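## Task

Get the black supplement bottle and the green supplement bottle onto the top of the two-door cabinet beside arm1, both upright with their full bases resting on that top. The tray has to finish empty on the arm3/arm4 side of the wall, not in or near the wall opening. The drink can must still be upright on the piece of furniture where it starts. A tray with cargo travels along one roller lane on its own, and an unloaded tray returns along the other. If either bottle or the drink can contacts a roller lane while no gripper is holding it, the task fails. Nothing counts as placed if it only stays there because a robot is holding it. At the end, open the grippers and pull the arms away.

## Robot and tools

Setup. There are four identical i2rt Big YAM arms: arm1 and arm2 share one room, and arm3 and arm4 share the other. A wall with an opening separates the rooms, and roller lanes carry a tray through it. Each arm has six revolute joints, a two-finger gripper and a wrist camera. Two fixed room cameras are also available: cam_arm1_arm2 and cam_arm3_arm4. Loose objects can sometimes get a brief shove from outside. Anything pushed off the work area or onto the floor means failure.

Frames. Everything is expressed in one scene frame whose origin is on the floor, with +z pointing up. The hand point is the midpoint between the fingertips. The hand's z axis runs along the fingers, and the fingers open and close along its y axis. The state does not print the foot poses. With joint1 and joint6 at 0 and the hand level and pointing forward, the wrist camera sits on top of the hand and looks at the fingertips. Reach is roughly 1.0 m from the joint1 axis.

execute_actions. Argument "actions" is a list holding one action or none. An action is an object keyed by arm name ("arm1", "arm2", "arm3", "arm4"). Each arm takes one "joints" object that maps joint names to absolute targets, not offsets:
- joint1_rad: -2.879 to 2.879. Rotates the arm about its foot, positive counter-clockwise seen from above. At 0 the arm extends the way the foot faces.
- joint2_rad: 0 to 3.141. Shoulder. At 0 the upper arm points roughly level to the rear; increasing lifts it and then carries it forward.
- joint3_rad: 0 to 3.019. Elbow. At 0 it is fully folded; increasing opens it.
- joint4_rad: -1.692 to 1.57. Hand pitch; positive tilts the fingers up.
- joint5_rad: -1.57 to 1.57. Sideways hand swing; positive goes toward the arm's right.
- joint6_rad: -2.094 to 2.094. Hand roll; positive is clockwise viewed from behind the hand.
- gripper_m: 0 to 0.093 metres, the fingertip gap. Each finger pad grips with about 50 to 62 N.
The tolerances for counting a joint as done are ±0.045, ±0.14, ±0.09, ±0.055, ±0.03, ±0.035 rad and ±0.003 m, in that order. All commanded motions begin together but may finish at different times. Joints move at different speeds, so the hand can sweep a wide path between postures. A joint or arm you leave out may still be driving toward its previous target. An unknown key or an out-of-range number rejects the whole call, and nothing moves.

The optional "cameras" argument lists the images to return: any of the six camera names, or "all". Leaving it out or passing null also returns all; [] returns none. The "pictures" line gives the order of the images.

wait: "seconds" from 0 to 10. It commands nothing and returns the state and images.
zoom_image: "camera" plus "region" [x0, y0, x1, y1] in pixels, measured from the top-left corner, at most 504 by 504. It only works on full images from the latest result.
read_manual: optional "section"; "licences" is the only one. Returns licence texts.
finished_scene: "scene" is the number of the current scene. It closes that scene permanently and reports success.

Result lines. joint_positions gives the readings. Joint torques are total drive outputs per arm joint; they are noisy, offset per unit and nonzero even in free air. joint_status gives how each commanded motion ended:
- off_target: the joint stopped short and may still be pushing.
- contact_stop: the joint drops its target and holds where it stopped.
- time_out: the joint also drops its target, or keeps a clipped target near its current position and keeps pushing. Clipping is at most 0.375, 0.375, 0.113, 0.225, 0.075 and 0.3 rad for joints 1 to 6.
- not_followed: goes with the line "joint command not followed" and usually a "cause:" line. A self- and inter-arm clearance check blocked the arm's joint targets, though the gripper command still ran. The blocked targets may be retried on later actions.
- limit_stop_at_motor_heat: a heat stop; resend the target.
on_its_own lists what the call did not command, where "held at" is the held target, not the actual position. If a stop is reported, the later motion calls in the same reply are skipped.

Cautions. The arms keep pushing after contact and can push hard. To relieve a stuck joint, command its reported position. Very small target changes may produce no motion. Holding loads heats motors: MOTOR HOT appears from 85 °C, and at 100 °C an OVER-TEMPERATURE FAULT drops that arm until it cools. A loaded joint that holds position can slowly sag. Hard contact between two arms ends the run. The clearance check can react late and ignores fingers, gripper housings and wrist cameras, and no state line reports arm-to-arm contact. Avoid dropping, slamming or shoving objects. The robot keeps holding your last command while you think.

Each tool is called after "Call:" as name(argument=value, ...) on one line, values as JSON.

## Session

Call:
execute_actions(actions=[])

Scene clock: 0.00 s.
Joint torques (N m, as the arm reports them, + toward a larger angle): no reading
arm1.joint_positions: joint1_rad=-0.603 joint2_rad=+0.545 joint3_rad=+1.730 joint4_rad=-1.473 joint5_rad=-0.179 joint6_rad=+0.150 gripper_m=+0.094
arm1.joint_status: not commanded
arm1.hand: x=-1.1225 y=-0.4897 z=+1.5566 quat_wxyz=(-0.461, +0.379, -0.705, -0.384) (m; scene frame)
arm2.joint_positions: joint1_rad=+0.856 joint2_rad=+0.515 joint3_rad=+1.622 joint4_rad=-1.557 joint5_rad=-0.216 joint6_rad=+0.348 gripper_m=+0.094
arm2.joint_status: not commanded
arm2.hand: x=-1.7192 y=+0.2389 z=+1.5325 quat_wxyz=(-0.389, +0.252, -0.806, -0.367) (m; scene frame)
arm3.joint_positions: joint1_rad=+0.260 joint2_rad=+0.397 joint3_rad=+1.523 joint4_rad=-1.261 joint5_rad=+0.009 joint6_rad=-0.172 gripper_m=+0.094
arm3.joint_status: not commanded
arm3.hand: x=+1.1043 y=-0.5000 z=+1.5379 quat_wxyz=(-0.439, +0.643, -0.391, -0.491) (m; scene frame)
arm4.joint_positions: joint1_rad=-0.545 joint2_rad=+0.487 joint3_rad=+1.616 joint4_rad=-1.569 joint5_rad=-0.236 joint6_rad=+0.362 gripper_m=+0.094
arm4.joint_status: not commanded
arm4.hand: x=+1.6718 y=+0.1429 z=+1.5014 quat_wxyz=(+0.036, +0.778, -0.319, -0.540) (m; scene frame)
pictures: arm1_cam_wrist, arm2_cam_wrist, arm3_cam_wrist, arm4_cam_wrist, cam_arm1_arm2, cam_arm3_arm4
Images, in order (width x height): arm1_cam_wrist 504x504, arm2_cam_wrist 504x504, arm3_cam_wrist 504x504, arm4_cam_wrist 504x504, cam_arm1_arm2 504x504, cam_arm3_arm4 504x504.

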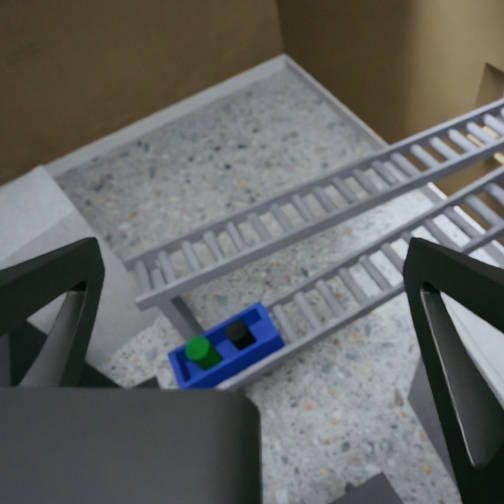

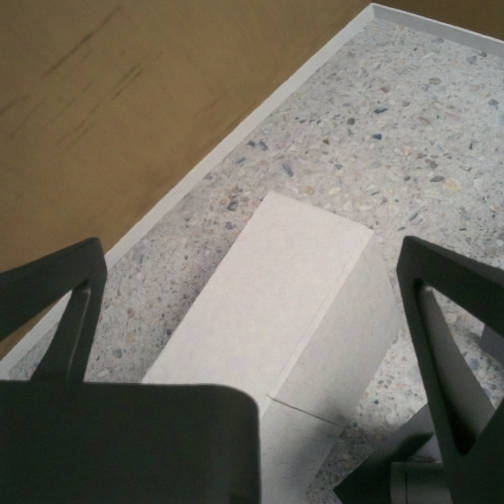

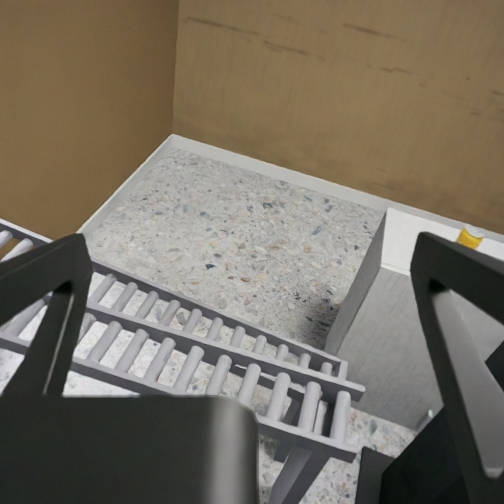

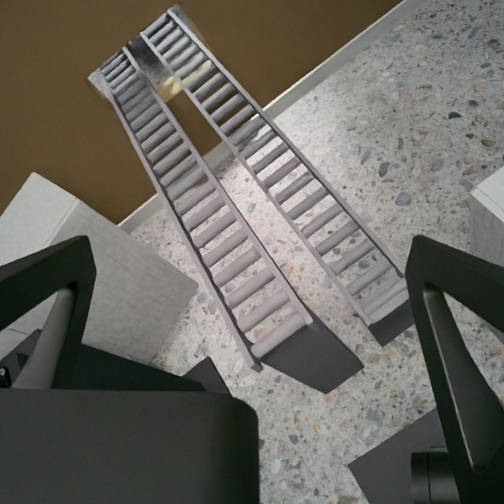

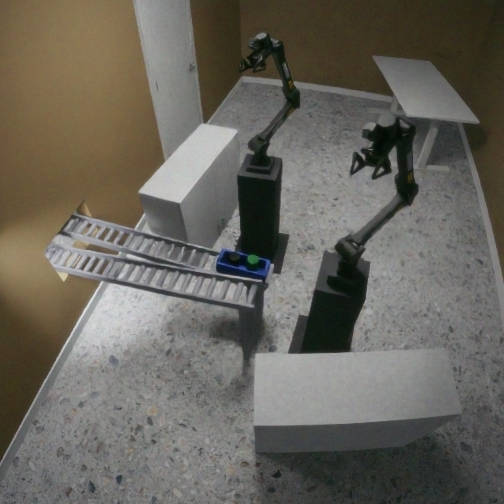

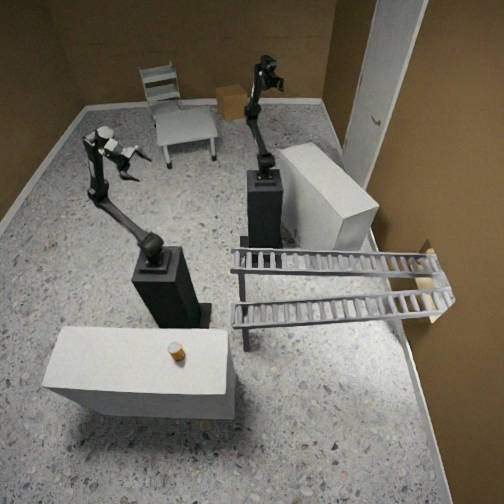

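Call:
execute_actions(actions=[{"arm1":{"joints":{"joint1_rad":0.03,"joint2_rad":1.78,"joint3_rad":1.0,"joint4_rad":-0.15,"joint5_rad":0.0,"joint6_rad":0.0}},"arm2":{"joints":{"joint1_rad":0.34,"joint2_rad":1.285,"joint3_rad":0.729,"joint4_rad":-0.39,"joint5_rad":0.0,"joint6_rad":0.0}}}], cameras=["arm1_cam_wrist","arm2_cam_wrist","cam_arm1_arm2"])

Scene clock: 50.00 s.
Joint torques (N m, as the arm reports them, + toward a larger angle): arm1=[  0.26 -13.18  10.27   2.48  -0.01  -0.1 ] | arm2=[ 0.53 -8.87  8.36  2.24 -0.03 -0.16] | arm3=[-0.31  7.13  5.45  2.32 -0.04  0.02] | arm4=[-1.48  5.53  6.25  1.68 -0.12 -0.07]
arm1.joint_positions: joint1_rad=+0.038 joint2_rad=+1.776 joint3_rad=+0.968 joint4_rad=-0.168 joint5_rad=+0.000 joint6_rad=+0.010 gripper_m=+0.094
arm1.joint_status: all done
arm1.hand: x=-1.1969 y=-0.0343 z=+0.8939 quat_wxyz=(-0.198, +0.697, -0.655, -0.215) (m; scene frame)
arm2.joint_positions: joint1_rad=+0.342 joint2_rad=+1.288 joint3_rad=+0.730 joint4_rad=-0.409 joint5_rad=-0.002 joint6_rad=+0.015 gripper_m=+0.094
arm2.joint_status: all done
arm2.hand: x=-1.3478 y=+0.2638 z=+1.0276 quat_wxyz=(-0.292, +0.138, -0.945, -0.048) (m; scene frame)
arm3.joint_positions: joint1_rad=+0.260 joint2_rad=+0.397 joint3_rad=+1.523 joint4_rad=-1.261 joint5_rad=+0.009 joint6_rad=-0.172 gripper_m=+0.094
arm3.joint_status: not commanded
arm3.hand: x=+1.1043 y=-0.5000 z=+1.5379 quat_wxyz=(-0.439, +0.643, -0.391, -0.491) (m; scene frame)
arm4.joint_positions: joint1_rad=-0.545 joint2_rad=+0.487 joint3_rad=+1.616 joint4_rad=-1.569 joint5_rad=-0.236 joint6_rad=+0.362 gripper_m=+0.094
arm4.joint_status: not commanded
arm4.hand: x=+1.6718 y=+0.1429 z=+1.5014 quat_wxyz=(+0.036, +0.778, -0.319, -0.540) (m; scene frame)
pictures: arm1_cam_wrist, arm2_cam_wrist, cam_arm1_arm2
Images, in order (width x height): arm1_cam_wrist 504x504, arm2_cam_wrist 504x504, cam_arm1_arm2 504x504.

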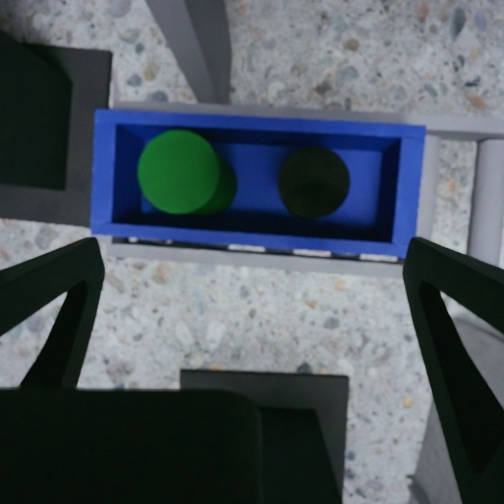

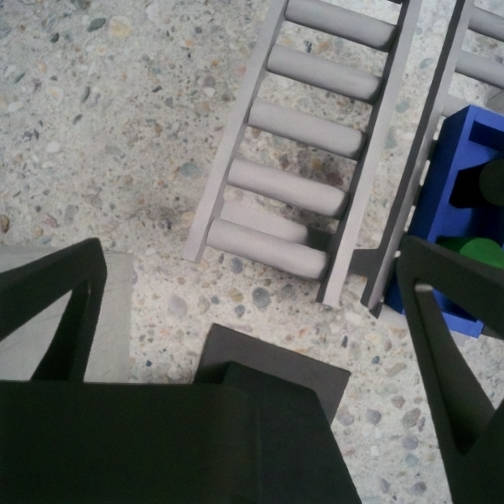

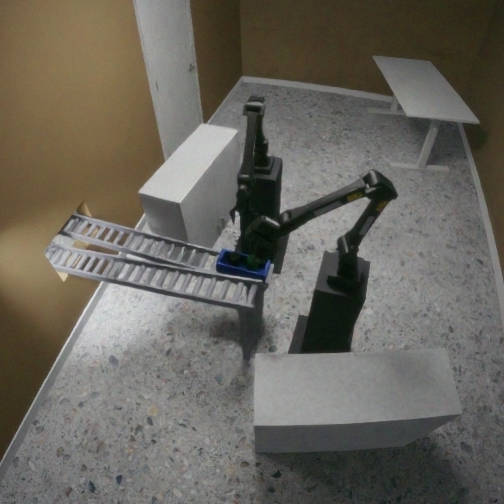

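Call:
execute_actions(actions=[{"arm1":{"joints":{"joint1_rad":-0.035,"joint2_rad":2.33,"joint3_rad":1.68,"joint4_rad":-0.89,"joint5_rad":0.06,"joint6_rad":0.0,"gripper_m":0.09}},"arm2":{"joints":{"joint1_rad":0.6,"joint2_rad":1.1}}}], cameras=["arm1_cam_wrist","cam_arm1_arm2"])

Scene clock: 100.03 s.
Joint torques (N m, as the arm reports them, + toward a larger angle): arm1=[  1.19 -20.7   10.15   0.08   0.07  -0.08] | arm2=[ 0.77 -5.38  9.54  2.31 -0.07 -0.15] | arm3=[ 0.04  6.63  5.57  2.45 -0.03  0.01] | arm4=[-1.41  5.67  6.29  1.67 -0.14 -0.08]
arm1.joint_positions: joint1_rad=-0.040 joint2_rad=+2.347 joint3_rad=+1.646 joint4_rad=-0.880 joint5_rad=+0.059 joint6_rad=+0.010 gripper_m=+0.090
arm1.joint_status: all done
arm1.hand: x=-1.1422 y=+0.0246 z=+0.7473 quat_wxyz=(-0.017, +0.701, -0.712, +0.025) (m; scene frame)
arm2.joint_positions: joint1_rad=+0.600 joint2_rad=+1.086 joint3_rad=+0.728 joint4_rad=-0.405 joint5_rad=-0.001 joint6_rad=+0.014 gripper_m=+0.094
arm2.joint_status: all done
arm2.hand: x=-1.3991 y=+0.3655 z=+1.1125 quat_wxyz=(-0.375, +0.250, -0.886, -0.112) (m; scene frame)
arm3.joint_positions: joint1_rad=+0.260 joint2_rad=+0.397 joint3_rad=+1.523 joint4_rad=-1.261 joint5_rad=+0.009 joint6_rad=-0.172 gripper_m=+0.094
arm3.joint_status: not commanded
arm3.hand: x=+1.1043 y=-0.5000 z=+1.5379 quat_wxyz=(-0.439, +0.643, -0.391, -0.491) (m; scene frame)
arm4.joint_positions: joint1_rad=-0.545 joint2_rad=+0.487 joint3_rad=+1.616 joint4_rad=-1.569 joint5_rad=-0.236 joint6_rad=+0.362 gripper_m=+0.094
arm4.joint_status: not commanded
arm4.hand: x=+1.6718 y=+0.1429 z=+1.5014 quat_wxyz=(+0.036, +0.778, -0.319, -0.540) (m; scene frame)
pictures: arm1_cam_wrist, cam_arm1_arm2
Images, in order (width x height): arm1_cam_wrist 504x504, cam_arm1_arm2 504x504.

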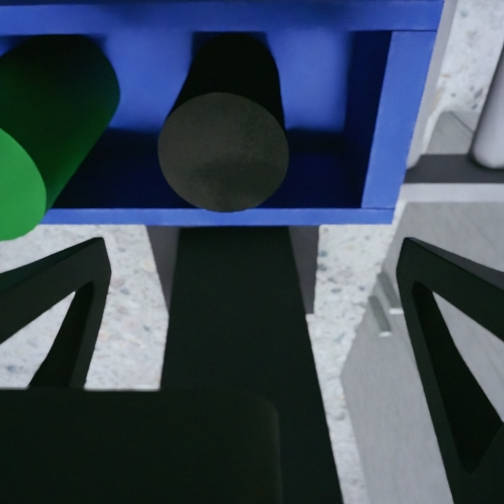

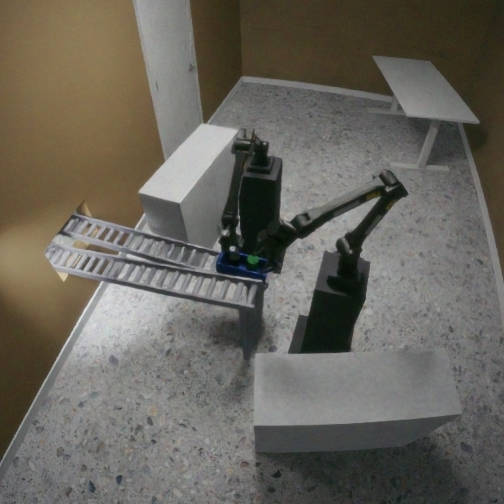

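Call:
execute_actions(actions=[{"arm1":{"joints":{"joint2_rad":2.555,"joint3_rad":1.715,"joint4_rad":-0.675,"joint5_rad":0.022}}}], cameras=["arm1_cam_wrist"])

Scene clock: 128.87 s.
Joint torques (N m, as the arm reports them, + toward a larger angle): arm1=[  1.36 -22.     7.86   1.13  -0.08  -0.1 ] | arm2=[ 0.64 -5.36  9.51  2.33 -0.08 -0.14] | arm3=[ 0.04  7.45  5.61  2.33 -0.06  0.01] | arm4=[-1.12  5.7   6.41  1.69 -0.14 -0.07]
arm1.joint_positions: joint1_rad=-0.040 joint2_rad=+2.584 joint3_rad=+1.693 joint4_rad=-0.685 joint5_rad=+0.025 joint6_rad=+0.010 gripper_m=+0.090
arm1.joint_status: all done
arm1.hand: x=-1.1481 y=+0.0173 z=+0.6165 quat_wxyz=(-0.006, +0.702, -0.712, +0.011) (m; scene frame)
arm2.joint_positions: joint1_rad=+0.600 joint2_rad=+1.086 joint3_rad=+0.728 joint4_rad=-0.405 joint5_rad=-0.001 joint6_rad=+0.014 gripper_m=+0.094
arm2.joint_status: not commanded
arm2.hand: x=-1.3991 y=+0.3655 z=+1.1125 quat_wxyz=(-0.375, +0.250, -0.886, -0.112) (m; scene frame)
arm3.joint_positions: joint1_rad=+0.260 joint2_rad=+0.397 joint3_rad=+1.523 joint4_rad=-1.261 joint5_rad=+0.009 joint6_rad=-0.172 gripper_m=+0.094
arm3.joint_status: not commanded
arm3.hand: x=+1.1043 y=-0.5000 z=+1.5379 quat_wxyz=(-0.439, +0.643, -0.391, -0.491) (m; scene frame)
arm4.joint_positions: joint1_rad=-0.545 joint2_rad=+0.487 joint3_rad=+1.616 joint4_rad=-1.569 joint5_rad=-0.236 joint6_rad=+0.362 gripper_m=+0.094
arm4.joint_status: not commanded
arm4.hand: x=+1.6718 y=+0.1429 z=+1.5014 quat_wxyz=(+0.036, +0.778, -0.319, -0.540) (m; scene frame)
pictures: arm1_cam_wrist
Images, in order (width x height): arm1_cam_wrist 504x504.

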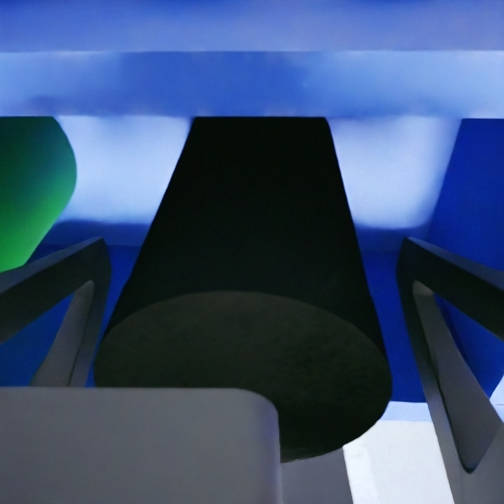

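Call:
execute_actions(actions=[{"arm1":{"joints":{"gripper_m":0.04}}}], cameras=["arm1_cam_wrist"])

Call:
execute_actions(actions=[{"arm1":{"joints":{"joint2_rad":2.47,"joint3_rad":1.70,"joint4_rad":-0.77,"gripper_m":0.04}}}], cameras=["arm1_cam_wrist"])

Scene clock: 145.40 s.
Joint torques (N m, as the arm reports them, + toward a larger angle): arm1=[  1.22 -21.99   7.75   1.01  -0.02  -0.09] | arm2=[ 0.73 -5.33  9.48  2.31 -0.08 -0.15] | arm3=[ 0.04  6.73  5.64  2.45 -0.05  0.03] | arm4=[-1.31  5.88  6.33  1.7  -0.14 -0.08]
arm1.joint_positions: joint1_rad=-0.040 joint2_rad=+2.584 joint3_rad=+1.693 joint4_rad=-0.685 joint5_rad=+0.023 joint6_rad=+0.010 gripper_m=+0.058
arm1.joint_status: gripper_m off_target (ended at +0.058, target +0.040)
arm1.hand: x=-1.1484 y=+0.0173 z=+0.6165 quat_wxyz=(-0.006, +0.702, -0.712, +0.011) (m; scene frame)
arm2.joint_positions: joint1_rad=+0.600 joint2_rad=+1.086 joint3_rad=+0.728 joint4_rad=-0.405 joint5_rad=-0.001 joint6_rad=+0.014 gripper_m=+0.094
arm2.joint_status: not commanded
arm2.hand: x=-1.3991 y=+0.3655 z=+1.1125 quat_wxyz=(-0.375, +0.250, -0.886, -0.112) (m; scene frame)
arm3.joint_positions: joint1_rad=+0.260 joint2_rad=+0.397 joint3_rad=+1.523 joint4_rad=-1.261 joint5_rad=+0.009 joint6_rad=-0.172 gripper_m=+0.094
arm3.joint_status: not commanded
arm3.hand: x=+1.1043 y=-0.5000 z=+1.5379 quat_wxyz=(-0.439, +0.643, -0.391, -0.491) (m; scene frame)
arm4.joint_positions: joint1_rad=-0.545 joint2_rad=+0.487 joint3_rad=+1.616 joint4_rad=-1.569 joint5_rad=-0.236 joint6_rad=+0.362 gripper_m=+0.094
arm4.joint_status: not commanded
arm4.hand: x=+1.6718 y=+0.1429 z=+1.5014 quat_wxyz=(+0.036, +0.778, -0.319, -0.540) (m; scene frame)
pictures: arm1_cam_wrist
Images, in order (width x height): arm1_cam_wrist 504x504.

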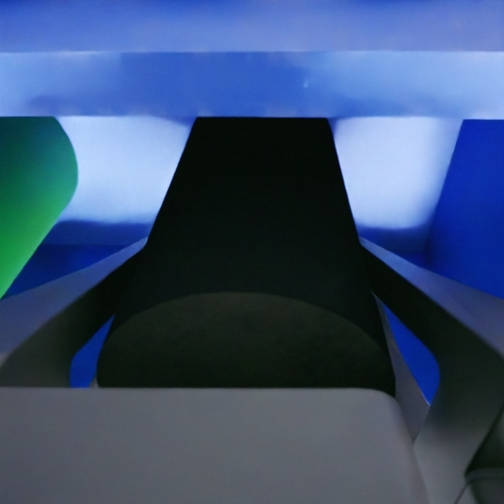

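Scene clock: 146.40 s.
Joint torques (N m, as the arm reports them, + toward a larger angle): arm1=[  1.67 -21.99   7.6    0.18  -0.04  -0.1 ] | arm2=[ 0.9  -5.33  9.53  2.29 -0.08 -0.15] | arm3=[-0.01  7.    5.47  2.31 -0.04 -0.01] | arm4=[-1.42  5.67  6.31  1.67 -0.12 -0.08]
arm1.joint_positions: joint1_rad=-0.040 joint2_rad=+2.497 joint3_rad=+1.686 joint4_rad=-0.761 joint5_rad=+0.023 joint6_rad=+0.010 gripper_m=+0.058
arm1.joint_status: gripper_m off_target (ended at +0.058, target +0.040); the others done
arm1.hand: x=-1.1483 y=+0.0278 z=+0.6673 quat_wxyz=(-0.008, +0.702, -0.712, +0.009) (m; scene frame)
arm2.joint_positions: joint1_rad=+0.600 joint2_rad=+1.086 joint3_rad=+0.728 joint4_rad=-0.405 joint5_rad=-0.001 joint6_rad=+0.014 gripper_m=+0.094
arm2.joint_status: not commanded
arm2.hand: x=-1.3991 y=+0.3655 z=+1.1125 quat_wxyz=(-0.375, +0.250, -0.886, -0.112) (m; scene frame)
arm3.joint_positions: joint1_rad=+0.260 joint2_rad=+0.397 joint3_rad=+1.523 joint4_rad=-1.261 joint5_rad=+0.009 joint6_rad=-0.172 gripper_m=+0.094
arm3.joint_status: not commanded
arm3.hand: x=+1.1043 y=-0.5000 z=+1.5379 quat_wxyz=(-0.439, +0.643, -0.391, -0.491) (m; scene frame)
arm4.joint_positions: joint1_rad=-0.545 joint2_rad=+0.487 joint3_rad=+1.616 joint4_rad=-1.569 joint5_rad=-0.236 joint6_rad=+0.362 gripper_m=+0.094
arm4.joint_status: not commanded
arm4.hand: x=+1.6718 y=+0.1429 z=+1.5014 quat_wxyz=(+0.036, +0.778, -0.319, -0.540) (m; scene frame)
pictures: arm1_cam_wrist
Images, in order (width x height): arm1_cam_wrist 504x504.

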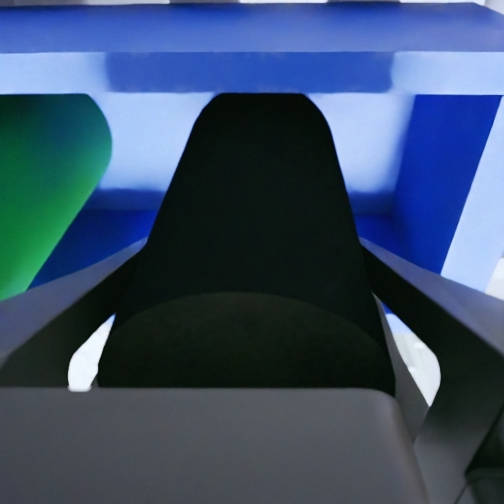

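Call:
execute_actions(actions=[{"arm1":{"joints":{"joint2_rad":2.35,"joint3_rad":1.655,"joint4_rad":-0.86,"gripper_m":0.04}}}], cameras=["arm1_cam_wrist"])

Call:
execute_actions(actions=[{"arm1":{"joints":{"joint2_rad":1.85,"joint3_rad":1.385,"joint4_rad":-1.08,"joint5_rad":-0.04,"gripper_m":0.04}}}], cameras=[])

Call:
execute_actions(actions=[{"arm1":{"joints":{"joint1_rad":-1.95,"gripper_m":0.04}}}], cameras=["arm1_cam_wrist","cam_arm1_arm2","arm2_cam_wrist"])

Scene clock: 163.47 s.
Joint torques (N m, as the arm reports them, + toward a larger angle): arm1=[  1.49 -21.06   8.55   0.13  -0.03  -0.08] | arm2=[ 0.66 -5.26  9.5   2.31 -0.08 -0.15] | arm3=[ 0.47  6.94  5.4   2.29 -0.05  0.04] | arm4=[-1.13  5.88  6.27  1.72 -0.16 -0.07]
arm1.joint_positions: joint1_rad=-0.040 joint2_rad=+2.370 joint3_rad=+1.636 joint4_rad=-0.851 joint5_rad=+0.023 joint6_rad=+0.010 gripper_m=+0.058
arm1.joint_status: gripper_m off_target (ended at +0.058, target +0.040); the others done
arm1.hand: x=-1.1484 y=+0.0205 z=+0.7302 quat_wxyz=(-0.003, +0.702, -0.712, +0.014) (m; scene frame)
arm2.joint_positions: joint1_rad=+0.600 joint2_rad=+1.086 joint3_rad=+0.728 joint4_rad=-0.405 joint5_rad=-0.001 joint6_rad=+0.014 gripper_m=+0.094
arm2.joint_status: not commanded
arm2.hand: x=-1.3991 y=+0.3655 z=+1.1125 quat_wxyz=(-0.375, +0.250, -0.886, -0.112) (m; scene frame)
arm3.joint_positions: joint1_rad=+0.260 joint2_rad=+0.397 joint3_rad=+1.523 joint4_rad=-1.261 joint5_rad=+0.009 joint6_rad=-0.172 gripper_m=+0.094
arm3.joint_status: not commanded
arm3.hand: x=+1.1043 y=-0.5000 z=+1.5379 quat_wxyz=(-0.439, +0.643, -0.391, -0.491) (m; scene frame)
arm4.joint_positions: joint1_rad=-0.545 joint2_rad=+0.487 joint3_rad=+1.616 joint4_rad=-1.569 joint5_rad=-0.236 joint6_rad=+0.362 gripper_m=+0.094
arm4.joint_status: not commanded
arm4.hand: x=+1.6718 y=+0.1429 z=+1.5014 quat_wxyz=(+0.036, +0.778, -0.319, -0.540) (m; scene frame)
pictures: arm1_cam_wrist
Images, in order (width x height): arm1_cam_wrist 504x504.

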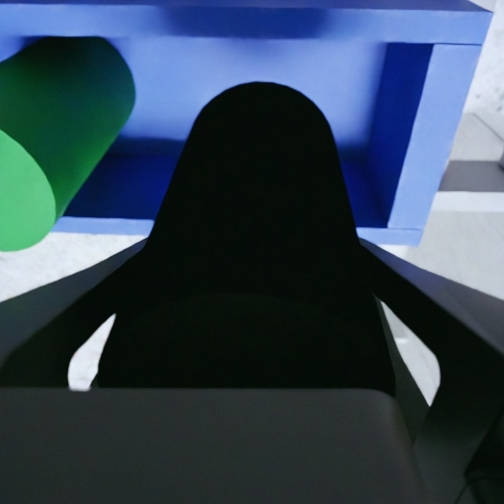

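Scene clock: 164.90 s.
Joint torques (N m, as the arm reports them, + toward a larger angle): arm1=[  1.48 -15.7   10.08   0.25  -0.12  -0.09] | arm2=[ 0.63 -5.28  9.52  2.33 -0.08 -0.16] | arm3=[ 0.11  6.7   5.38  2.47 -0.07  0.03] | arm4=[-1.24  5.68  6.24  1.72 -0.13 -0.07]
arm1.joint_positions: joint1_rad=-0.040 joint2_rad=+1.851 joint3_rad=+1.366 joint4_rad=-1.073 joint5_rad=-0.037 joint6_rad=+0.010 gripper_m=+0.058
arm1.joint_status: gripper_m off_target (ended at +0.058, target +0.040); the others done
arm1.hand: x=-1.1593 y=-0.0671 z=+0.9380 quat_wxyz=(+0.009, +0.702, -0.712, -0.017) (m; scene frame)
arm2.joint_positions: joint1_rad=+0.600 joint2_rad=+1.086 joint3_rad=+0.728 joint4_rad=-0.405 joint5_rad=-0.001 joint6_rad=+0.014 gripper_m=+0.094
arm2.joint_status: not commanded
arm2.hand: x=-1.3991 y=+0.3655 z=+1.1125 quat_wxyz=(-0.375, +0.250, -0.886, -0.112) (m; scene frame)
arm3.joint_positions: joint1_rad=+0.260 joint2_rad=+0.397 joint3_rad=+1.523 joint4_rad=-1.261 joint5_rad=+0.009 joint6_rad=-0.172 gripper_m=+0.094
arm3.joint_status: not commanded
arm3.hand: x=+1.1043 y=-0.5000 z=+1.5379 quat_wxyz=(-0.439, +0.643, -0.391, -0.491) (m; scene frame)
arm4.joint_positions: joint1_rad=-0.545 joint2_rad=+0.487 joint3_rad=+1.616 joint4_rad=-1.569 joint5_rad=-0.236 joint6_rad=+0.362 gripper_m=+0.094
arm4.joint_status: not commanded
arm4.hand: x=+1.6718 y=+0.1429 z=+1.5014 quat_wxyz=(+0.036, +0.778, -0.319, -0.540) (m; scene frame)
pictures: none
No camera images: the call's "cameras" was empty. Leave "cameras" out to get every camera's image.

Scene clock: 166.97 s.
Joint torques (N m, as the arm reports them, + toward a larger angle): arm1=[  1.85 -15.93  10.14   0.31  -0.13  -0.08] | arm2=[ 0.65 -5.29  9.46  2.34 -0.08 -0.15] | arm3=[-0.47  6.96  5.32  2.25 -0.05  0.02] | arm4=[-1.62  5.78  6.26  1.68 -0.14 -0.09]
arm1.joint_positions: joint1_rad=-1.958 joint2_rad=+1.852 joint3_rad=+1.366 joint4_rad=-1.073 joint5_rad=-0.037 joint6_rad=+0.008 gripper_m=+0.058
arm1.joint_status: gripper_m off_target (ended at +0.058, target +0.040); the others done
arm1.hand: x=-0.6543 y=-0.7784 z=+0.9388 quat_wxyz=(-0.009, -0.179, -0.984, -0.017) (m; scene frame)
arm2.joint_positions: joint1_rad=+0.600 joint2_rad=+1.086 joint3_rad=+0.728 joint4_rad=-0.405 joint5_rad=-0.001 joint6_rad=+0.014 gripper_m=+0.094
arm2.joint_status: not commanded
arm2.hand: x=-1.3991 y=+0.3655 z=+1.1125 quat_wxyz=(-0.375, +0.250, -0.886, -0.112) (m; scene frame)
arm3.joint_positions: joint1_rad=+0.260 joint2_rad=+0.397 joint3_rad=+1.523 joint4_rad=-1.261 joint5_rad=+0.009 joint6_rad=-0.172 gripper_m=+0.094
arm3.joint_status: not commanded
arm3.hand: x=+1.1043 y=-0.5000 z=+1.5379 quat_wxyz=(-0.439, +0.643, -0.391, -0.491) (m; scene frame)
arm4.joint_positions: joint1_rad=-0.545 joint2_rad=+0.487 joint3_rad=+1.616 joint4_rad=-1.569 joint5_rad=-0.236 joint6_rad=+0.362 gripper_m=+0.094
arm4.joint_status: not commanded
arm4.hand: x=+1.6718 y=+0.1429 z=+1.5014 quat_wxyz=(+0.036, +0.778, -0.319, -0.540) (m; scene frame)
pictures: arm1_cam_wrist, arm2_cam_wrist, cam_arm1_arm2
Images, in order (width x height): arm1_cam_wrist 504x504, arm2_cam_wrist 504x504, cam_arm1_arm2 504x504.

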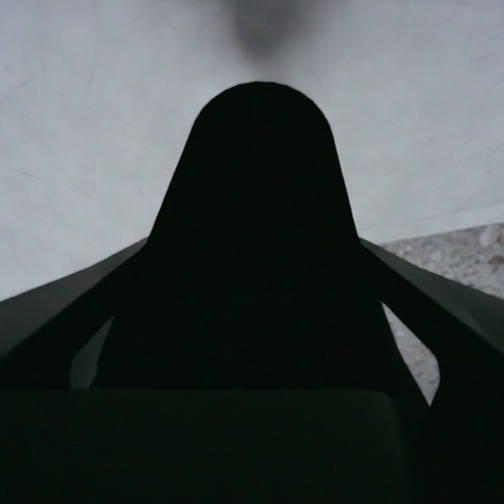

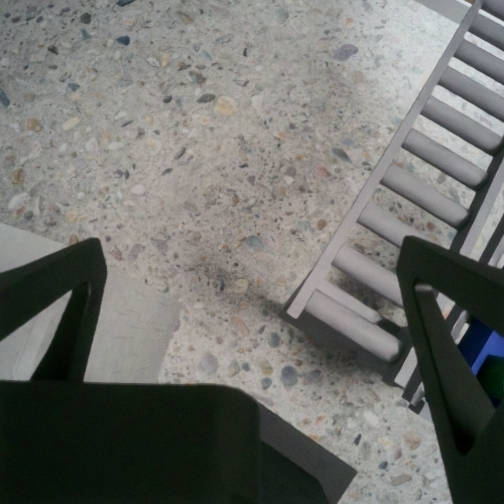

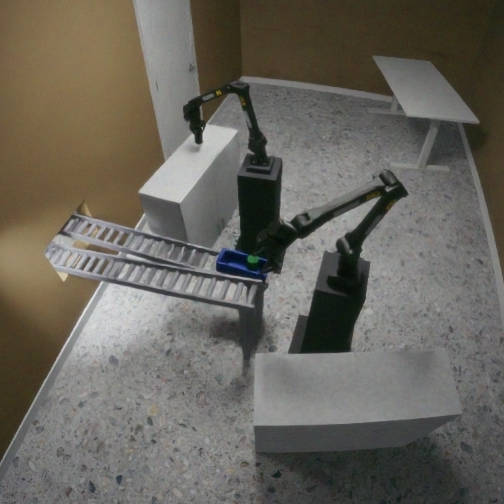

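Call:
execute_actions(actions=[{"arm1":{"joints":{"joint2_rad":1.95,"joint3_rad":1.33,"joint4_rad":-0.9,"gripper_m":0.04}}}], cameras=["arm1_cam_wrist","cam_arm1_arm2"])

Call:
zoom_image(camera="cam_arm1_arm2", region=[130, 70, 260, 230])

Scene clock: 185.17 s.
Joint torques (N m, as the arm reports them, + toward a larger angle): arm1=[  1.64 -18.17   9.2    1.02  -0.1   -0.07] | arm2=[ 0.63 -5.3   9.49  2.35 -0.08 -0.15] | arm3=[ 0.15  6.38  5.51  2.3  -0.05  0.  ] | arm4=[-1.09  5.75  6.31  1.64 -0.14 -0.06]
arm1.joint_positions: joint1_rad=-1.958 joint2_rad=+1.976 joint3_rad=+1.310 joint4_rad=-0.910 joint5_rad=-0.037 joint6_rad=+0.008 gripper_m=+0.058
arm1.joint_status: gripper_m off_target (ended at +0.058, target +0.040); the others done
arm1.hand: x=-0.6546 y=-0.7785 z=+0.8575 quat_wxyz=(-0.001, -0.180, -0.984, -0.018) (m; scene frame)
arm2.joint_positions: joint1_rad=+0.600 joint2_rad=+1.086 joint3_rad=+0.728 joint4_rad=-0.405 joint5_rad=-0.001 joint6_rad=+0.014 gripper_m=+0.094
arm2.joint_status: not commanded
arm2.hand: x=-1.3991 y=+0.3655 z=+1.1125 quat_wxyz=(-0.375, +0.250, -0.886, -0.112) (m; scene frame)
arm3.joint_positions: joint1_rad=+0.260 joint2_rad=+0.397 joint3_rad=+1.523 joint4_rad=-1.261 joint5_rad=+0.009 joint6_rad=-0.172 gripper_m=+0.094
arm3.joint_status: not commanded
arm3.hand: x=+1.1043 y=-0.5000 z=+1.5379 quat_wxyz=(-0.439, +0.643, -0.391, -0.491) (m; scene frame)
arm4.joint_positions: joint1_rad=-0.545 joint2_rad=+0.487 joint3_rad=+1.616 joint4_rad=-1.569 joint5_rad=-0.236 joint6_rad=+0.362 gripper_m=+0.094
arm4.joint_status: not commanded
arm4.hand: x=+1.6718 y=+0.1429 z=+1.5014 quat_wxyz=(+0.036, +0.778, -0.319, -0.540) (m; scene frame)
pictures: arm1_cam_wrist, cam_arm1_arm2
Images, in order (width x height): arm1_cam_wrist 504x504, cam_arm1_arm2 504x504.

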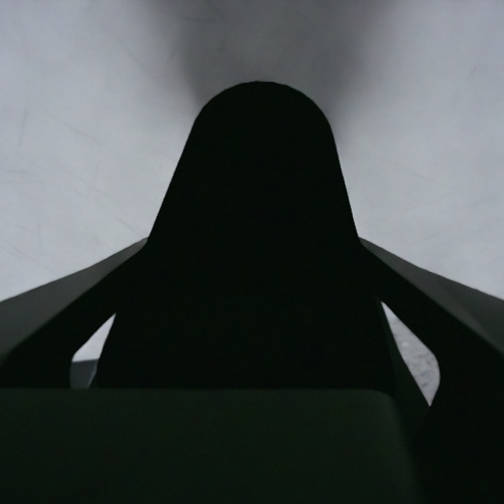

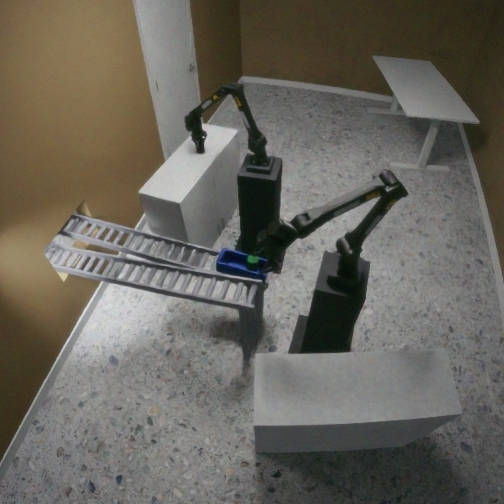

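Region (130, 70, 260, 230) of cam_arm1_arm2's 504x504 image, scaled by 3.150, with more detail than that image has; it fills the left 410 columns of this view, and the rest is white.

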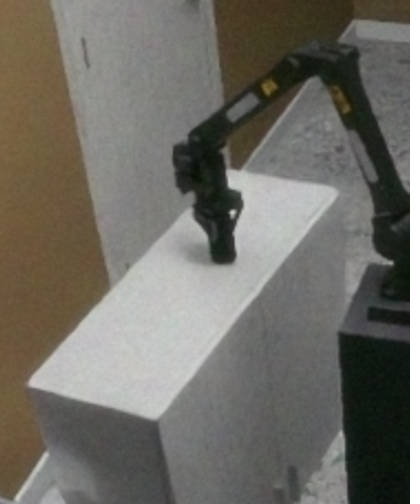

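Call:
execute_actions(actions=[{"arm1":{"joints":{"joint2_rad":2.02,"joint4_rad":-0.865,"gripper_m":0.04}}}], cameras=["arm1_cam_wrist"])

Scene clock: 193.80 s.
Joint torques (N m, as the arm reports them, + toward a larger angle): arm1=[  1.52 -15.31   9.     1.04  -0.09  -0.08] | arm2=[ 0.65 -5.33  9.49  2.31 -0.09 -0.15] | arm3=[ 0.35  7.45  5.51  2.4  -0.07  0.01] | arm4=[-1.4   5.61  6.33  1.7  -0.13 -0.06]
arm1.joint_positions: joint1_rad=-1.958 joint2_rad=+2.006 joint3_rad=+1.310 joint4_rad=-0.875 joint5_rad=-0.038 joint6_rad=+0.008 gripper_m=+0.058
arm1.joint_status: gripper_m off_target (ended at +0.058, target +0.040); the others done
arm1.hand: x=-0.6509 y=-0.7797 z=+0.8422 quat_wxyz=(-0.004, -0.180, -0.984, -0.018) (m; scene frame)
arm2.joint_positions: joint1_rad=+0.600 joint2_rad=+1.086 joint3_rad=+0.728 joint4_rad=-0.405 joint5_rad=-0.001 joint6_rad=+0.014 gripper_m=+0.094
arm2.joint_status: not commanded
arm2.hand: x=-1.3991 y=+0.3655 z=+1.1125 quat_wxyz=(-0.375, +0.250, -0.886, -0.112) (m; scene frame)
arm3.joint_positions: joint1_rad=+0.260 joint2_rad=+0.397 joint3_rad=+1.523 joint4_rad=-1.261 joint5_rad=+0.009 joint6_rad=-0.172 gripper_m=+0.094
arm3.joint_status: not commanded
arm3.hand: x=+1.1043 y=-0.5000 z=+1.5379 quat_wxyz=(-0.439, +0.643, -0.391, -0.491) (m; scene frame)
arm4.joint_positions: joint1_rad=-0.545 joint2_rad=+0.487 joint3_rad=+1.616 joint4_rad=-1.569 joint5_rad=-0.236 joint6_rad=+0.362 gripper_m=+0.094
arm4.joint_status: not commanded
arm4.hand: x=+1.6718 y=+0.1429 z=+1.5014 quat_wxyz=(+0.036, +0.778, -0.319, -0.540) (m; scene frame)
pictures: arm1_cam_wrist
Images, in order (width x height): arm1_cam_wrist 504x504.

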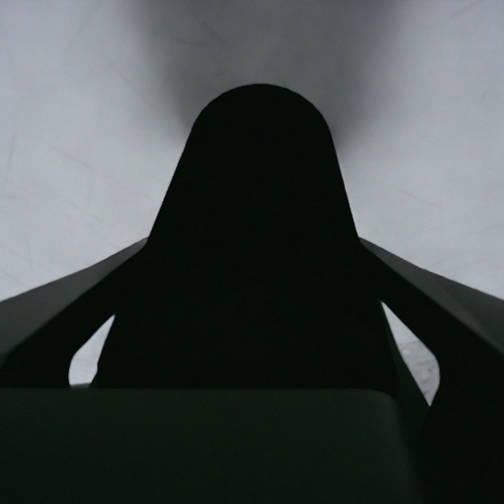

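Call:
execute_actions(actions=[{"arm1":{"joints":{"joint2_rad":2.0,"gripper_m":0.093}}}], cameras=["arm1_cam_wrist"])

Scene clock: 201.47 s.
Joint torques (N m, as the arm reports them, + toward a larger angle): arm1=[  1.74 -16.45   8.99   0.95  -0.11  -0.08] | arm2=[ 0.72 -5.28  9.5   2.31 -0.07 -0.14] | arm3=[ 0.32  7.24  5.35  2.21 -0.07  0.  ] | arm4=[-1.05  5.75  6.31  1.67 -0.14 -0.07]
arm1.joint_positions: joint1_rad=-1.958 joint2_rad=+2.006 joint3_rad=+1.310 joint4_rad=-0.874 joint5_rad=-0.038 joint6_rad=+0.008 gripper_m=+0.093
arm1.joint_status: all done
arm1.hand: x=-0.6508 y=-0.7797 z=+0.8424 quat_wxyz=(-0.004, -0.180, -0.984, -0.018) (m; scene frame)
arm2.joint_positions: joint1_rad=+0.600 joint2_rad=+1.086 joint3_rad=+0.728 joint4_rad=-0.405 joint5_rad=-0.001 joint6_rad=+0.014 gripper_m=+0.094
arm2.joint_status: not commanded
arm2.hand: x=-1.3991 y=+0.3655 z=+1.1125 quat_wxyz=(-0.375, +0.250, -0.886, -0.112) (m; scene frame)
arm3.joint_positions: joint1_rad=+0.260 joint2_rad=+0.397 joint3_rad=+1.523 joint4_rad=-1.261 joint5_rad=+0.009 joint6_rad=-0.172 gripper_m=+0.094
arm3.joint_status: not commanded
arm3.hand: x=+1.1043 y=-0.5000 z=+1.5379 quat_wxyz=(-0.439, +0.643, -0.391, -0.491) (m; scene frame)
arm4.joint_positions: joint1_rad=-0.545 joint2_rad=+0.487 joint3_rad=+1.616 joint4_rad=-1.569 joint5_rad=-0.236 joint6_rad=+0.362 gripper_m=+0.094
arm4.joint_status: not commanded
arm4.hand: x=+1.6718 y=+0.1429 z=+1.5014 quat_wxyz=(+0.036, +0.778, -0.319, -0.540) (m; scene frame)
pictures: arm1_cam_wrist
Images, in order (width x height): arm1_cam_wrist 504x504.

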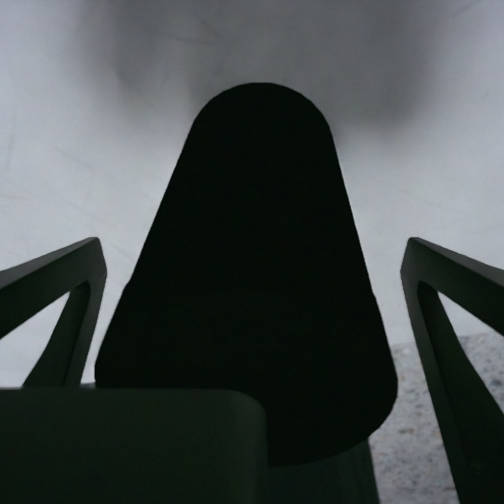

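Call:
execute_actions(actions=[{"arm1":{"joints":{"joint2_rad":1.83,"joint3_rad":1.40,"joint4_rad":-1.1}}}], cameras=[])

Call:
execute_actions(actions=[{"arm1":{"joints":{"joint1_rad":0.13,"joint2_rad":2.0,"joint3_rad":1.675,"joint4_rad":-1.2,"joint5_rad":0.03,"joint6_rad":0.18}}}], cameras=[])

Call:
execute_actions(actions=[{"arm1":{"joints":{"joint2_rad":2.335,"joint3_rad":1.675,"joint4_rad":-0.845}}}], cameras=["arm1_cam_wrist","cam_arm1_arm2"])

Scene clock: 230.53 s.
Joint torques (N m, as the arm reports them, + toward a larger angle): arm1=[  1.79 -14.86  10.93   0.19  -0.09  -0.06] | arm2=[ 0.66 -5.37  9.5   2.34 -0.08 -0.14] | arm3=[ 0.05  7.25  5.58  2.25 -0.09  0.03] | arm4=[-1.42  5.69  6.26  1.67 -0.12 -0.07]
arm1.joint_positions: joint1_rad=-1.958 joint2_rad=+1.821 joint3_rad=+1.373 joint4_rad=-1.091 joint5_rad=-0.038 joint6_rad=+0.008 gripper_m=+0.093
arm1.joint_status: all done
arm1.hand: x=-0.6537 y=-0.7785 z=+0.9571 quat_wxyz=(-0.019, -0.179, -0.984, -0.015) (m; scene frame)
arm2.joint_positions: joint1_rad=+0.600 joint2_rad=+1.086 joint3_rad=+0.728 joint4_rad=-0.405 joint5_rad=-0.001 joint6_rad=+0.014 gripper_m=+0.094
arm2.joint_status: not commanded
arm2.hand: x=-1.3991 y=+0.3655 z=+1.1125 quat_wxyz=(-0.375, +0.250, -0.886, -0.112) (m; scene frame)
arm3.joint_positions: joint1_rad=+0.260 joint2_rad=+0.397 joint3_rad=+1.523 joint4_rad=-1.261 joint5_rad=+0.009 joint6_rad=-0.172 gripper_m=+0.094
arm3.joint_status: not commanded
arm3.hand: x=+1.1043 y=-0.5000 z=+1.5379 quat_wxyz=(-0.439, +0.643, -0.391, -0.491) (m; scene frame)
arm4.joint_positions: joint1_rad=-0.545 joint2_rad=+0.487 joint3_rad=+1.616 joint4_rad=-1.569 joint5_rad=-0.236 joint6_rad=+0.362 gripper_m=+0.094
arm4.joint_status: not commanded
arm4.hand: x=+1.6718 y=+0.1429 z=+1.5014 quat_wxyz=(+0.036, +0.778, -0.319, -0.540) (m; scene frame)
pictures: none
No camera images: the call's "cameras" was empty. Leave "cameras" out to get every camera's image.

Scene clock: 232.80 s.
Joint torques (N m, as the arm reports them, + toward a larger angle): arm1=[  0.46 -19.45  10.93   0.16   0.06   0.14] | arm2=[ 0.73 -5.38  9.52  2.32 -0.08 -0.15] | arm3=[ 0.73  7.44  5.36  2.3  -0.08  0.01] | arm4=[-1.23  5.79  6.3   1.72 -0.14 -0.07]
arm1.joint_positions: joint1_rad=+0.137 joint2_rad=+2.018 joint3_rad=+1.652 joint4_rad=-1.190 joint5_rad=+0.029 joint6_rad=+0.170 gripper_m=+0.093
arm1.joint_status: all done
arm1.hand: x=-1.2546 y=-0.0007 z=+0.9463 quat_wxyz=(-0.016, +0.708, -0.706, +0.003) (m; scene frame)
arm2.joint_positions: joint1_rad=+0.600 joint2_rad=+1.086 joint3_rad=+0.728 joint4_rad=-0.405 joint5_rad=-0.001 joint6_rad=+0.014 gripper_m=+0.094
arm2.joint_status: not commanded
arm2.hand: x=-1.3991 y=+0.3655 z=+1.1125 quat_wxyz=(-0.375, +0.250, -0.886, -0.112) (m; scene frame)
arm3.joint_positions: joint1_rad=+0.260 joint2_rad=+0.397 joint3_rad=+1.523 joint4_rad=-1.261 joint5_rad=+0.009 joint6_rad=-0.172 gripper_m=+0.094
arm3.joint_status: not commanded
arm3.hand: x=+1.1043 y=-0.5000 z=+1.5379 quat_wxyz=(-0.439, +0.643, -0.391, -0.491) (m; scene frame)
arm4.joint_positions: joint1_rad=-0.545 joint2_rad=+0.487 joint3_rad=+1.616 joint4_rad=-1.569 joint5_rad=-0.236 joint6_rad=+0.362 gripper_m=+0.094
arm4.joint_status: not commanded
arm4.hand: x=+1.6718 y=+0.1429 z=+1.5014 quat_wxyz=(+0.036, +0.778, -0.319, -0.540) (m; scene frame)
pictures: none
No camera images: the call's "cameras" was empty. Leave "cameras" out to get every camera's image.

Scene clock: 234.17 s.
Joint torques (N m, as the arm reports them, + toward a larger angle): arm1=[  0.33 -21.83   9.6    1.01   0.06   0.14] | arm2=[ 0.64 -5.43  9.5   2.31 -0.08 -0.15] | arm3=[ 0.28  7.13  5.49  2.4  -0.08  0.02] | arm4=[-1.31  5.59  6.33  1.68 -0.12 -0.08]
arm1.joint_positions: joint1_rad=+0.137 joint2_rad=+2.365 joint3_rad=+1.646 joint4_rad=-0.856 joint5_rad=+0.029 joint6_rad=+0.170 gripper_m=+0.093
arm1.joint_status: all done
arm1.hand: x=-1.2577 y=+0.0173 z=+0.7363 quat_wxyz=(-0.010, +0.708, -0.706, +0.011) (m; scene frame)
arm2.joint_positions: joint1_rad=+0.600 joint2_rad=+1.086 joint3_rad=+0.728 joint4_rad=-0.405 joint5_rad=-0.001 joint6_rad=+0.014 gripper_m=+0.094
arm2.joint_status: not commanded
arm2.hand: x=-1.3991 y=+0.3655 z=+1.1125 quat_wxyz=(-0.375, +0.250, -0.886, -0.112) (m; scene frame)
arm3.joint_positions: joint1_rad=+0.260 joint2_rad=+0.397 joint3_rad=+1.523 joint4_rad=-1.261 joint5_rad=+0.009 joint6_rad=-0.172 gripper_m=+0.094
arm3.joint_status: not commanded
arm3.hand: x=+1.1043 y=-0.5000 z=+1.5379 quat_wxyz=(-0.439, +0.643, -0.391, -0.491) (m; scene frame)
arm4.joint_positions: joint1_rad=-0.545 joint2_rad=+0.487 joint3_rad=+1.616 joint4_rad=-1.569 joint5_rad=-0.236 joint6_rad=+0.362 gripper_m=+0.094
arm4.joint_status: not commanded
arm4.hand: x=+1.6718 y=+0.1429 z=+1.5014 quat_wxyz=(+0.036, +0.778, -0.319, -0.540) (m; scene frame)
pictures: arm1_cam_wrist, cam_arm1_arm2
Images, in order (width x height): arm1_cam_wrist 504x504, cam_arm1_arm2 504x504.

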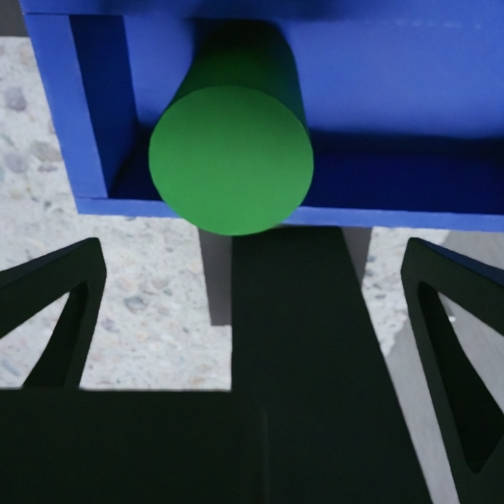

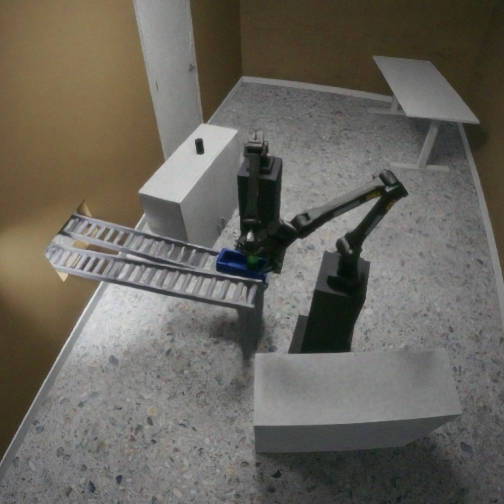

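Call:
execute_actions(actions=[{"arm1":{"joints":{"joint2_rad":2.542,"joint3_rad":1.752,"joint4_rad":-0.72,"joint5_rad":0.0}}}], cameras=["arm1_cam_wrist"])

Scene clock: 251.43 s.
Joint torques (N m, as the arm reports them, + toward a larger angle): arm1=[  0.5  -21.83   7.96   0.94  -0.11   0.13] | arm2=[ 0.73 -5.27  9.51  2.29 -0.08 -0.15] | arm3=[-0.01  7.02  5.41  2.17 -0.06  0.02] | arm4=[-1.32  5.49  6.32  1.69 -0.15 -0.08]
arm1.joint_positions: joint1_rad=+0.137 joint2_rad=+2.565 joint3_rad=+1.733 joint4_rad=-0.727 joint5_rad=+0.003 joint6_rad=+0.170 gripper_m=+0.093
arm1.joint_status: all done
arm1.hand: x=-1.2640 y=+0.0272 z=+0.6382 quat_wxyz=(-0.004, +0.708, -0.706, -0.004) (m; scene frame)
arm2.joint_positions: joint1_rad=+0.600 joint2_rad=+1.086 joint3_rad=+0.728 joint4_rad=-0.405 joint5_rad=-0.001 joint6_rad=+0.014 gripper_m=+0.094
arm2.joint_status: not commanded
arm2.hand: x=-1.3991 y=+0.3655 z=+1.1125 quat_wxyz=(-0.375, +0.250, -0.886, -0.112) (m; scene frame)
arm3.joint_positions: joint1_rad=+0.260 joint2_rad=+0.397 joint3_rad=+1.523 joint4_rad=-1.261 joint5_rad=+0.009 joint6_rad=-0.172 gripper_m=+0.094
arm3.joint_status: not commanded
arm3.hand: x=+1.1043 y=-0.5000 z=+1.5379 quat_wxyz=(-0.439, +0.643, -0.391, -0.491) (m; scene frame)
arm4.joint_positions: joint1_rad=-0.545 joint2_rad=+0.487 joint3_rad=+1.616 joint4_rad=-1.569 joint5_rad=-0.236 joint6_rad=+0.362 gripper_m=+0.094
arm4.joint_status: not commanded
arm4.hand: x=+1.6718 y=+0.1429 z=+1.5014 quat_wxyz=(+0.036, +0.778, -0.319, -0.540) (m; scene frame)
pictures: arm1_cam_wrist
Images, in order (width x height): arm1_cam_wrist 504x504.

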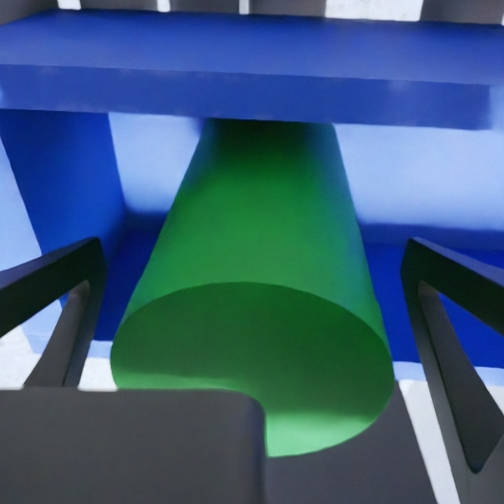

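Call:
execute_actions(actions=[{"arm1":{"joints":{"gripper_m":0.045}}}], cameras=[])

Call:
execute_actions(actions=[{"arm1":{"joints":{"joint2_rad":2.45,"joint3_rad":1.73,"joint4_rad":-0.81,"gripper_m":0.045}}}], cameras=["arm1_cam_wrist"])

Call:
execute_actions(actions=[{"arm1":{"joints":{"joint2_rad":2.33,"joint3_rad":1.695,"joint4_rad":-0.905,"gripper_m":0.045}}}], cameras=["arm1_cam_wrist"])

Scene clock: 264.27 s.
Joint torques (N m, as the arm reports them, + toward a larger angle): arm1=[  0.48 -21.95   7.97   0.96  -0.04   0.13] | arm2=[ 0.54 -5.4   9.5   2.31 -0.09 -0.15] | arm3=[-0.05  6.25  5.09  2.15 -0.05  0.04] | arm4=[-1.48  5.71  6.28  1.74 -0.13 -0.09]
arm1.joint_positions: joint1_rad=+0.137 joint2_rad=+2.565 joint3_rad=+1.733 joint4_rad=-0.727 joint5_rad=+0.001 joint6_rad=+0.170 gripper_m=+0.066
arm1.joint_status: gripper_m off_target (ended at +0.066, target +0.045)
arm1.hand: x=-1.2643 y=+0.0271 z=+0.6382 quat_wxyz=(-0.004, +0.708, -0.707, -0.004) (m; scene frame)
arm2.joint_positions: joint1_rad=+0.600 joint2_rad=+1.086 joint3_rad=+0.728 joint4_rad=-0.405 joint5_rad=-0.001 joint6_rad=+0.014 gripper_m=+0.094
arm2.joint_status: not commanded
arm2.hand: x=-1.3991 y=+0.3655 z=+1.1125 quat_wxyz=(-0.375, +0.250, -0.886, -0.112) (m; scene frame)
arm3.joint_positions: joint1_rad=+0.260 joint2_rad=+0.397 joint3_rad=+1.523 joint4_rad=-1.261 joint5_rad=+0.009 joint6_rad=-0.172 gripper_m=+0.094
arm3.joint_status: not commanded
arm3.hand: x=+1.1043 y=-0.5000 z=+1.5379 quat_wxyz=(-0.439, +0.643, -0.391, -0.491) (m; scene frame)
arm4.joint_positions: joint1_rad=-0.545 joint2_rad=+0.487 joint3_rad=+1.616 joint4_rad=-1.569 joint5_rad=-0.236 joint6_rad=+0.362 gripper_m=+0.094
arm4.joint_status: not commanded
arm4.hand: x=+1.6718 y=+0.1429 z=+1.5014 quat_wxyz=(+0.036, +0.778, -0.319, -0.540) (m; scene frame)
pictures: none
No camera images: the call's "cameras" was empty. Leave "cameras" out to get every camera's image.

Scene clock: 265.30 s.
Joint torques (N m, as the arm reports them, + toward a larger angle): arm1=[  0.49 -22.92   8.02   0.12  -0.04   0.16] | arm2=[ 0.71 -5.24  9.48  2.36 -0.08 -0.14] | arm3=[-0.4   7.55  5.37  2.24 -0.04 -0.03] | arm4=[-1.52  5.69  6.32  1.64 -0.13 -0.08]
arm1.joint_positions: joint1_rad=+0.137 joint2_rad=+2.486 joint3_rad=+1.714 joint4_rad=-0.800 joint5_rad=+0.001 joint6_rad=+0.170 gripper_m=+0.066
arm1.joint_status: gripper_m off_target (ended at +0.066, target +0.045); the others done
arm1.hand: x=-1.2643 y=+0.0273 z=+0.6813 quat_wxyz=(+0.000, +0.708, -0.707, +0.001) (m; scene frame)
arm2.joint_positions: joint1_rad=+0.600 joint2_rad=+1.086 joint3_rad=+0.728 joint4_rad=-0.405 joint5_rad=-0.001 joint6_rad=+0.014 gripper_m=+0.094
arm2.joint_status: not commanded
arm2.hand: x=-1.3991 y=+0.3655 z=+1.1125 quat_wxyz=(-0.375, +0.250, -0.886, -0.112) (m; scene frame)
arm3.joint_positions: joint1_rad=+0.260 joint2_rad=+0.397 joint3_rad=+1.523 joint4_rad=-1.261 joint5_rad=+0.009 joint6_rad=-0.172 gripper_m=+0.094
arm3.joint_status: not commanded
arm3.hand: x=+1.1043 y=-0.5000 z=+1.5379 quat_wxyz=(-0.439, +0.643, -0.391, -0.491) (m; scene frame)
arm4.joint_positions: joint1_rad=-0.545 joint2_rad=+0.487 joint3_rad=+1.616 joint4_rad=-1.569 joint5_rad=-0.236 joint6_rad=+0.362 gripper_m=+0.094
arm4.joint_status: not commanded
arm4.hand: x=+1.6718 y=+0.1429 z=+1.5014 quat_wxyz=(+0.036, +0.778, -0.319, -0.540) (m; scene frame)
pictures: arm1_cam_wrist
Images, in order (width x height): arm1_cam_wrist 504x504.

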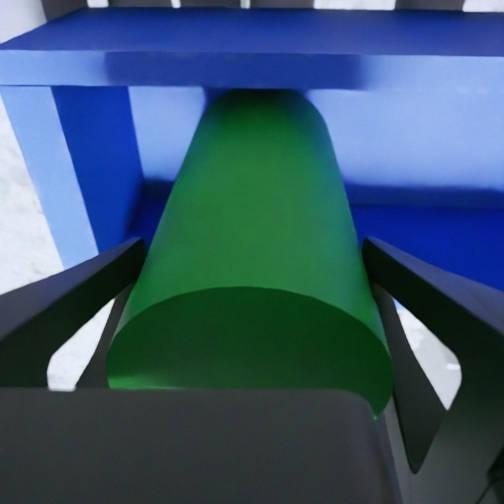

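Scene clock: 266.47 s.
Joint torques (N m, as the arm reports them, + toward a larger angle): arm1=[  0.43 -21.27   8.86   0.14  -0.02   0.13] | arm2=[ 0.63 -5.23  9.49  2.36 -0.08 -0.15] | arm3=[-0.16  7.66  5.44  2.21 -0.07  0.04] | arm4=[-1.19  5.69  6.32  1.71 -0.13 -0.06]
arm1.joint_positions: joint1_rad=+0.137 joint2_rad=+2.352 joint3_rad=+1.677 joint4_rad=-0.896 joint5_rad=+0.001 joint6_rad=+0.170 gripper_m=+0.066
arm1.joint_status: gripper_m off_target (ended at +0.066, target +0.045); the others done
arm1.hand: x=-1.2640 y=+0.0254 z=+0.7529 quat_wxyz=(+0.000, +0.708, -0.707, +0.001) (m; scene frame)
arm2.joint_positions: joint1_rad=+0.600 joint2_rad=+1.086 joint3_rad=+0.728 joint4_rad=-0.405 joint5_rad=-0.001 joint6_rad=+0.014 gripper_m=+0.094
arm2.joint_status: not commanded
arm2.hand: x=-1.3991 y=+0.3655 z=+1.1125 quat_wxyz=(-0.375, +0.250, -0.886, -0.112) (m; scene frame)
arm3.joint_positions: joint1_rad=+0.260 joint2_rad=+0.397 joint3_rad=+1.523 joint4_rad=-1.261 joint5_rad=+0.009 joint6_rad=-0.172 gripper_m=+0.094
arm3.joint_status: not commanded
arm3.hand: x=+1.1043 y=-0.5000 z=+1.5379 quat_wxyz=(-0.439, +0.643, -0.391, -0.491) (m; scene frame)
arm4.joint_positions: joint1_rad=-0.545 joint2_rad=+0.487 joint3_rad=+1.616 joint4_rad=-1.569 joint5_rad=-0.236 joint6_rad=+0.362 gripper_m=+0.094
arm4.joint_status: not commanded
arm4.hand: x=+1.6718 y=+0.1429 z=+1.5014 quat_wxyz=(+0.036, +0.778, -0.319, -0.540) (m; scene frame)
pictures: arm1_cam_wrist
Images, in order (width x height): arm1_cam_wrist 504x504.

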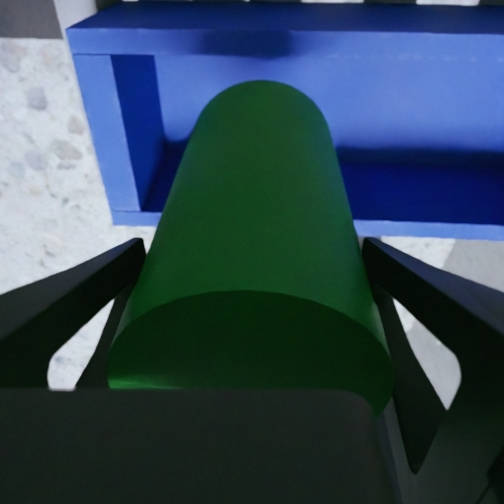

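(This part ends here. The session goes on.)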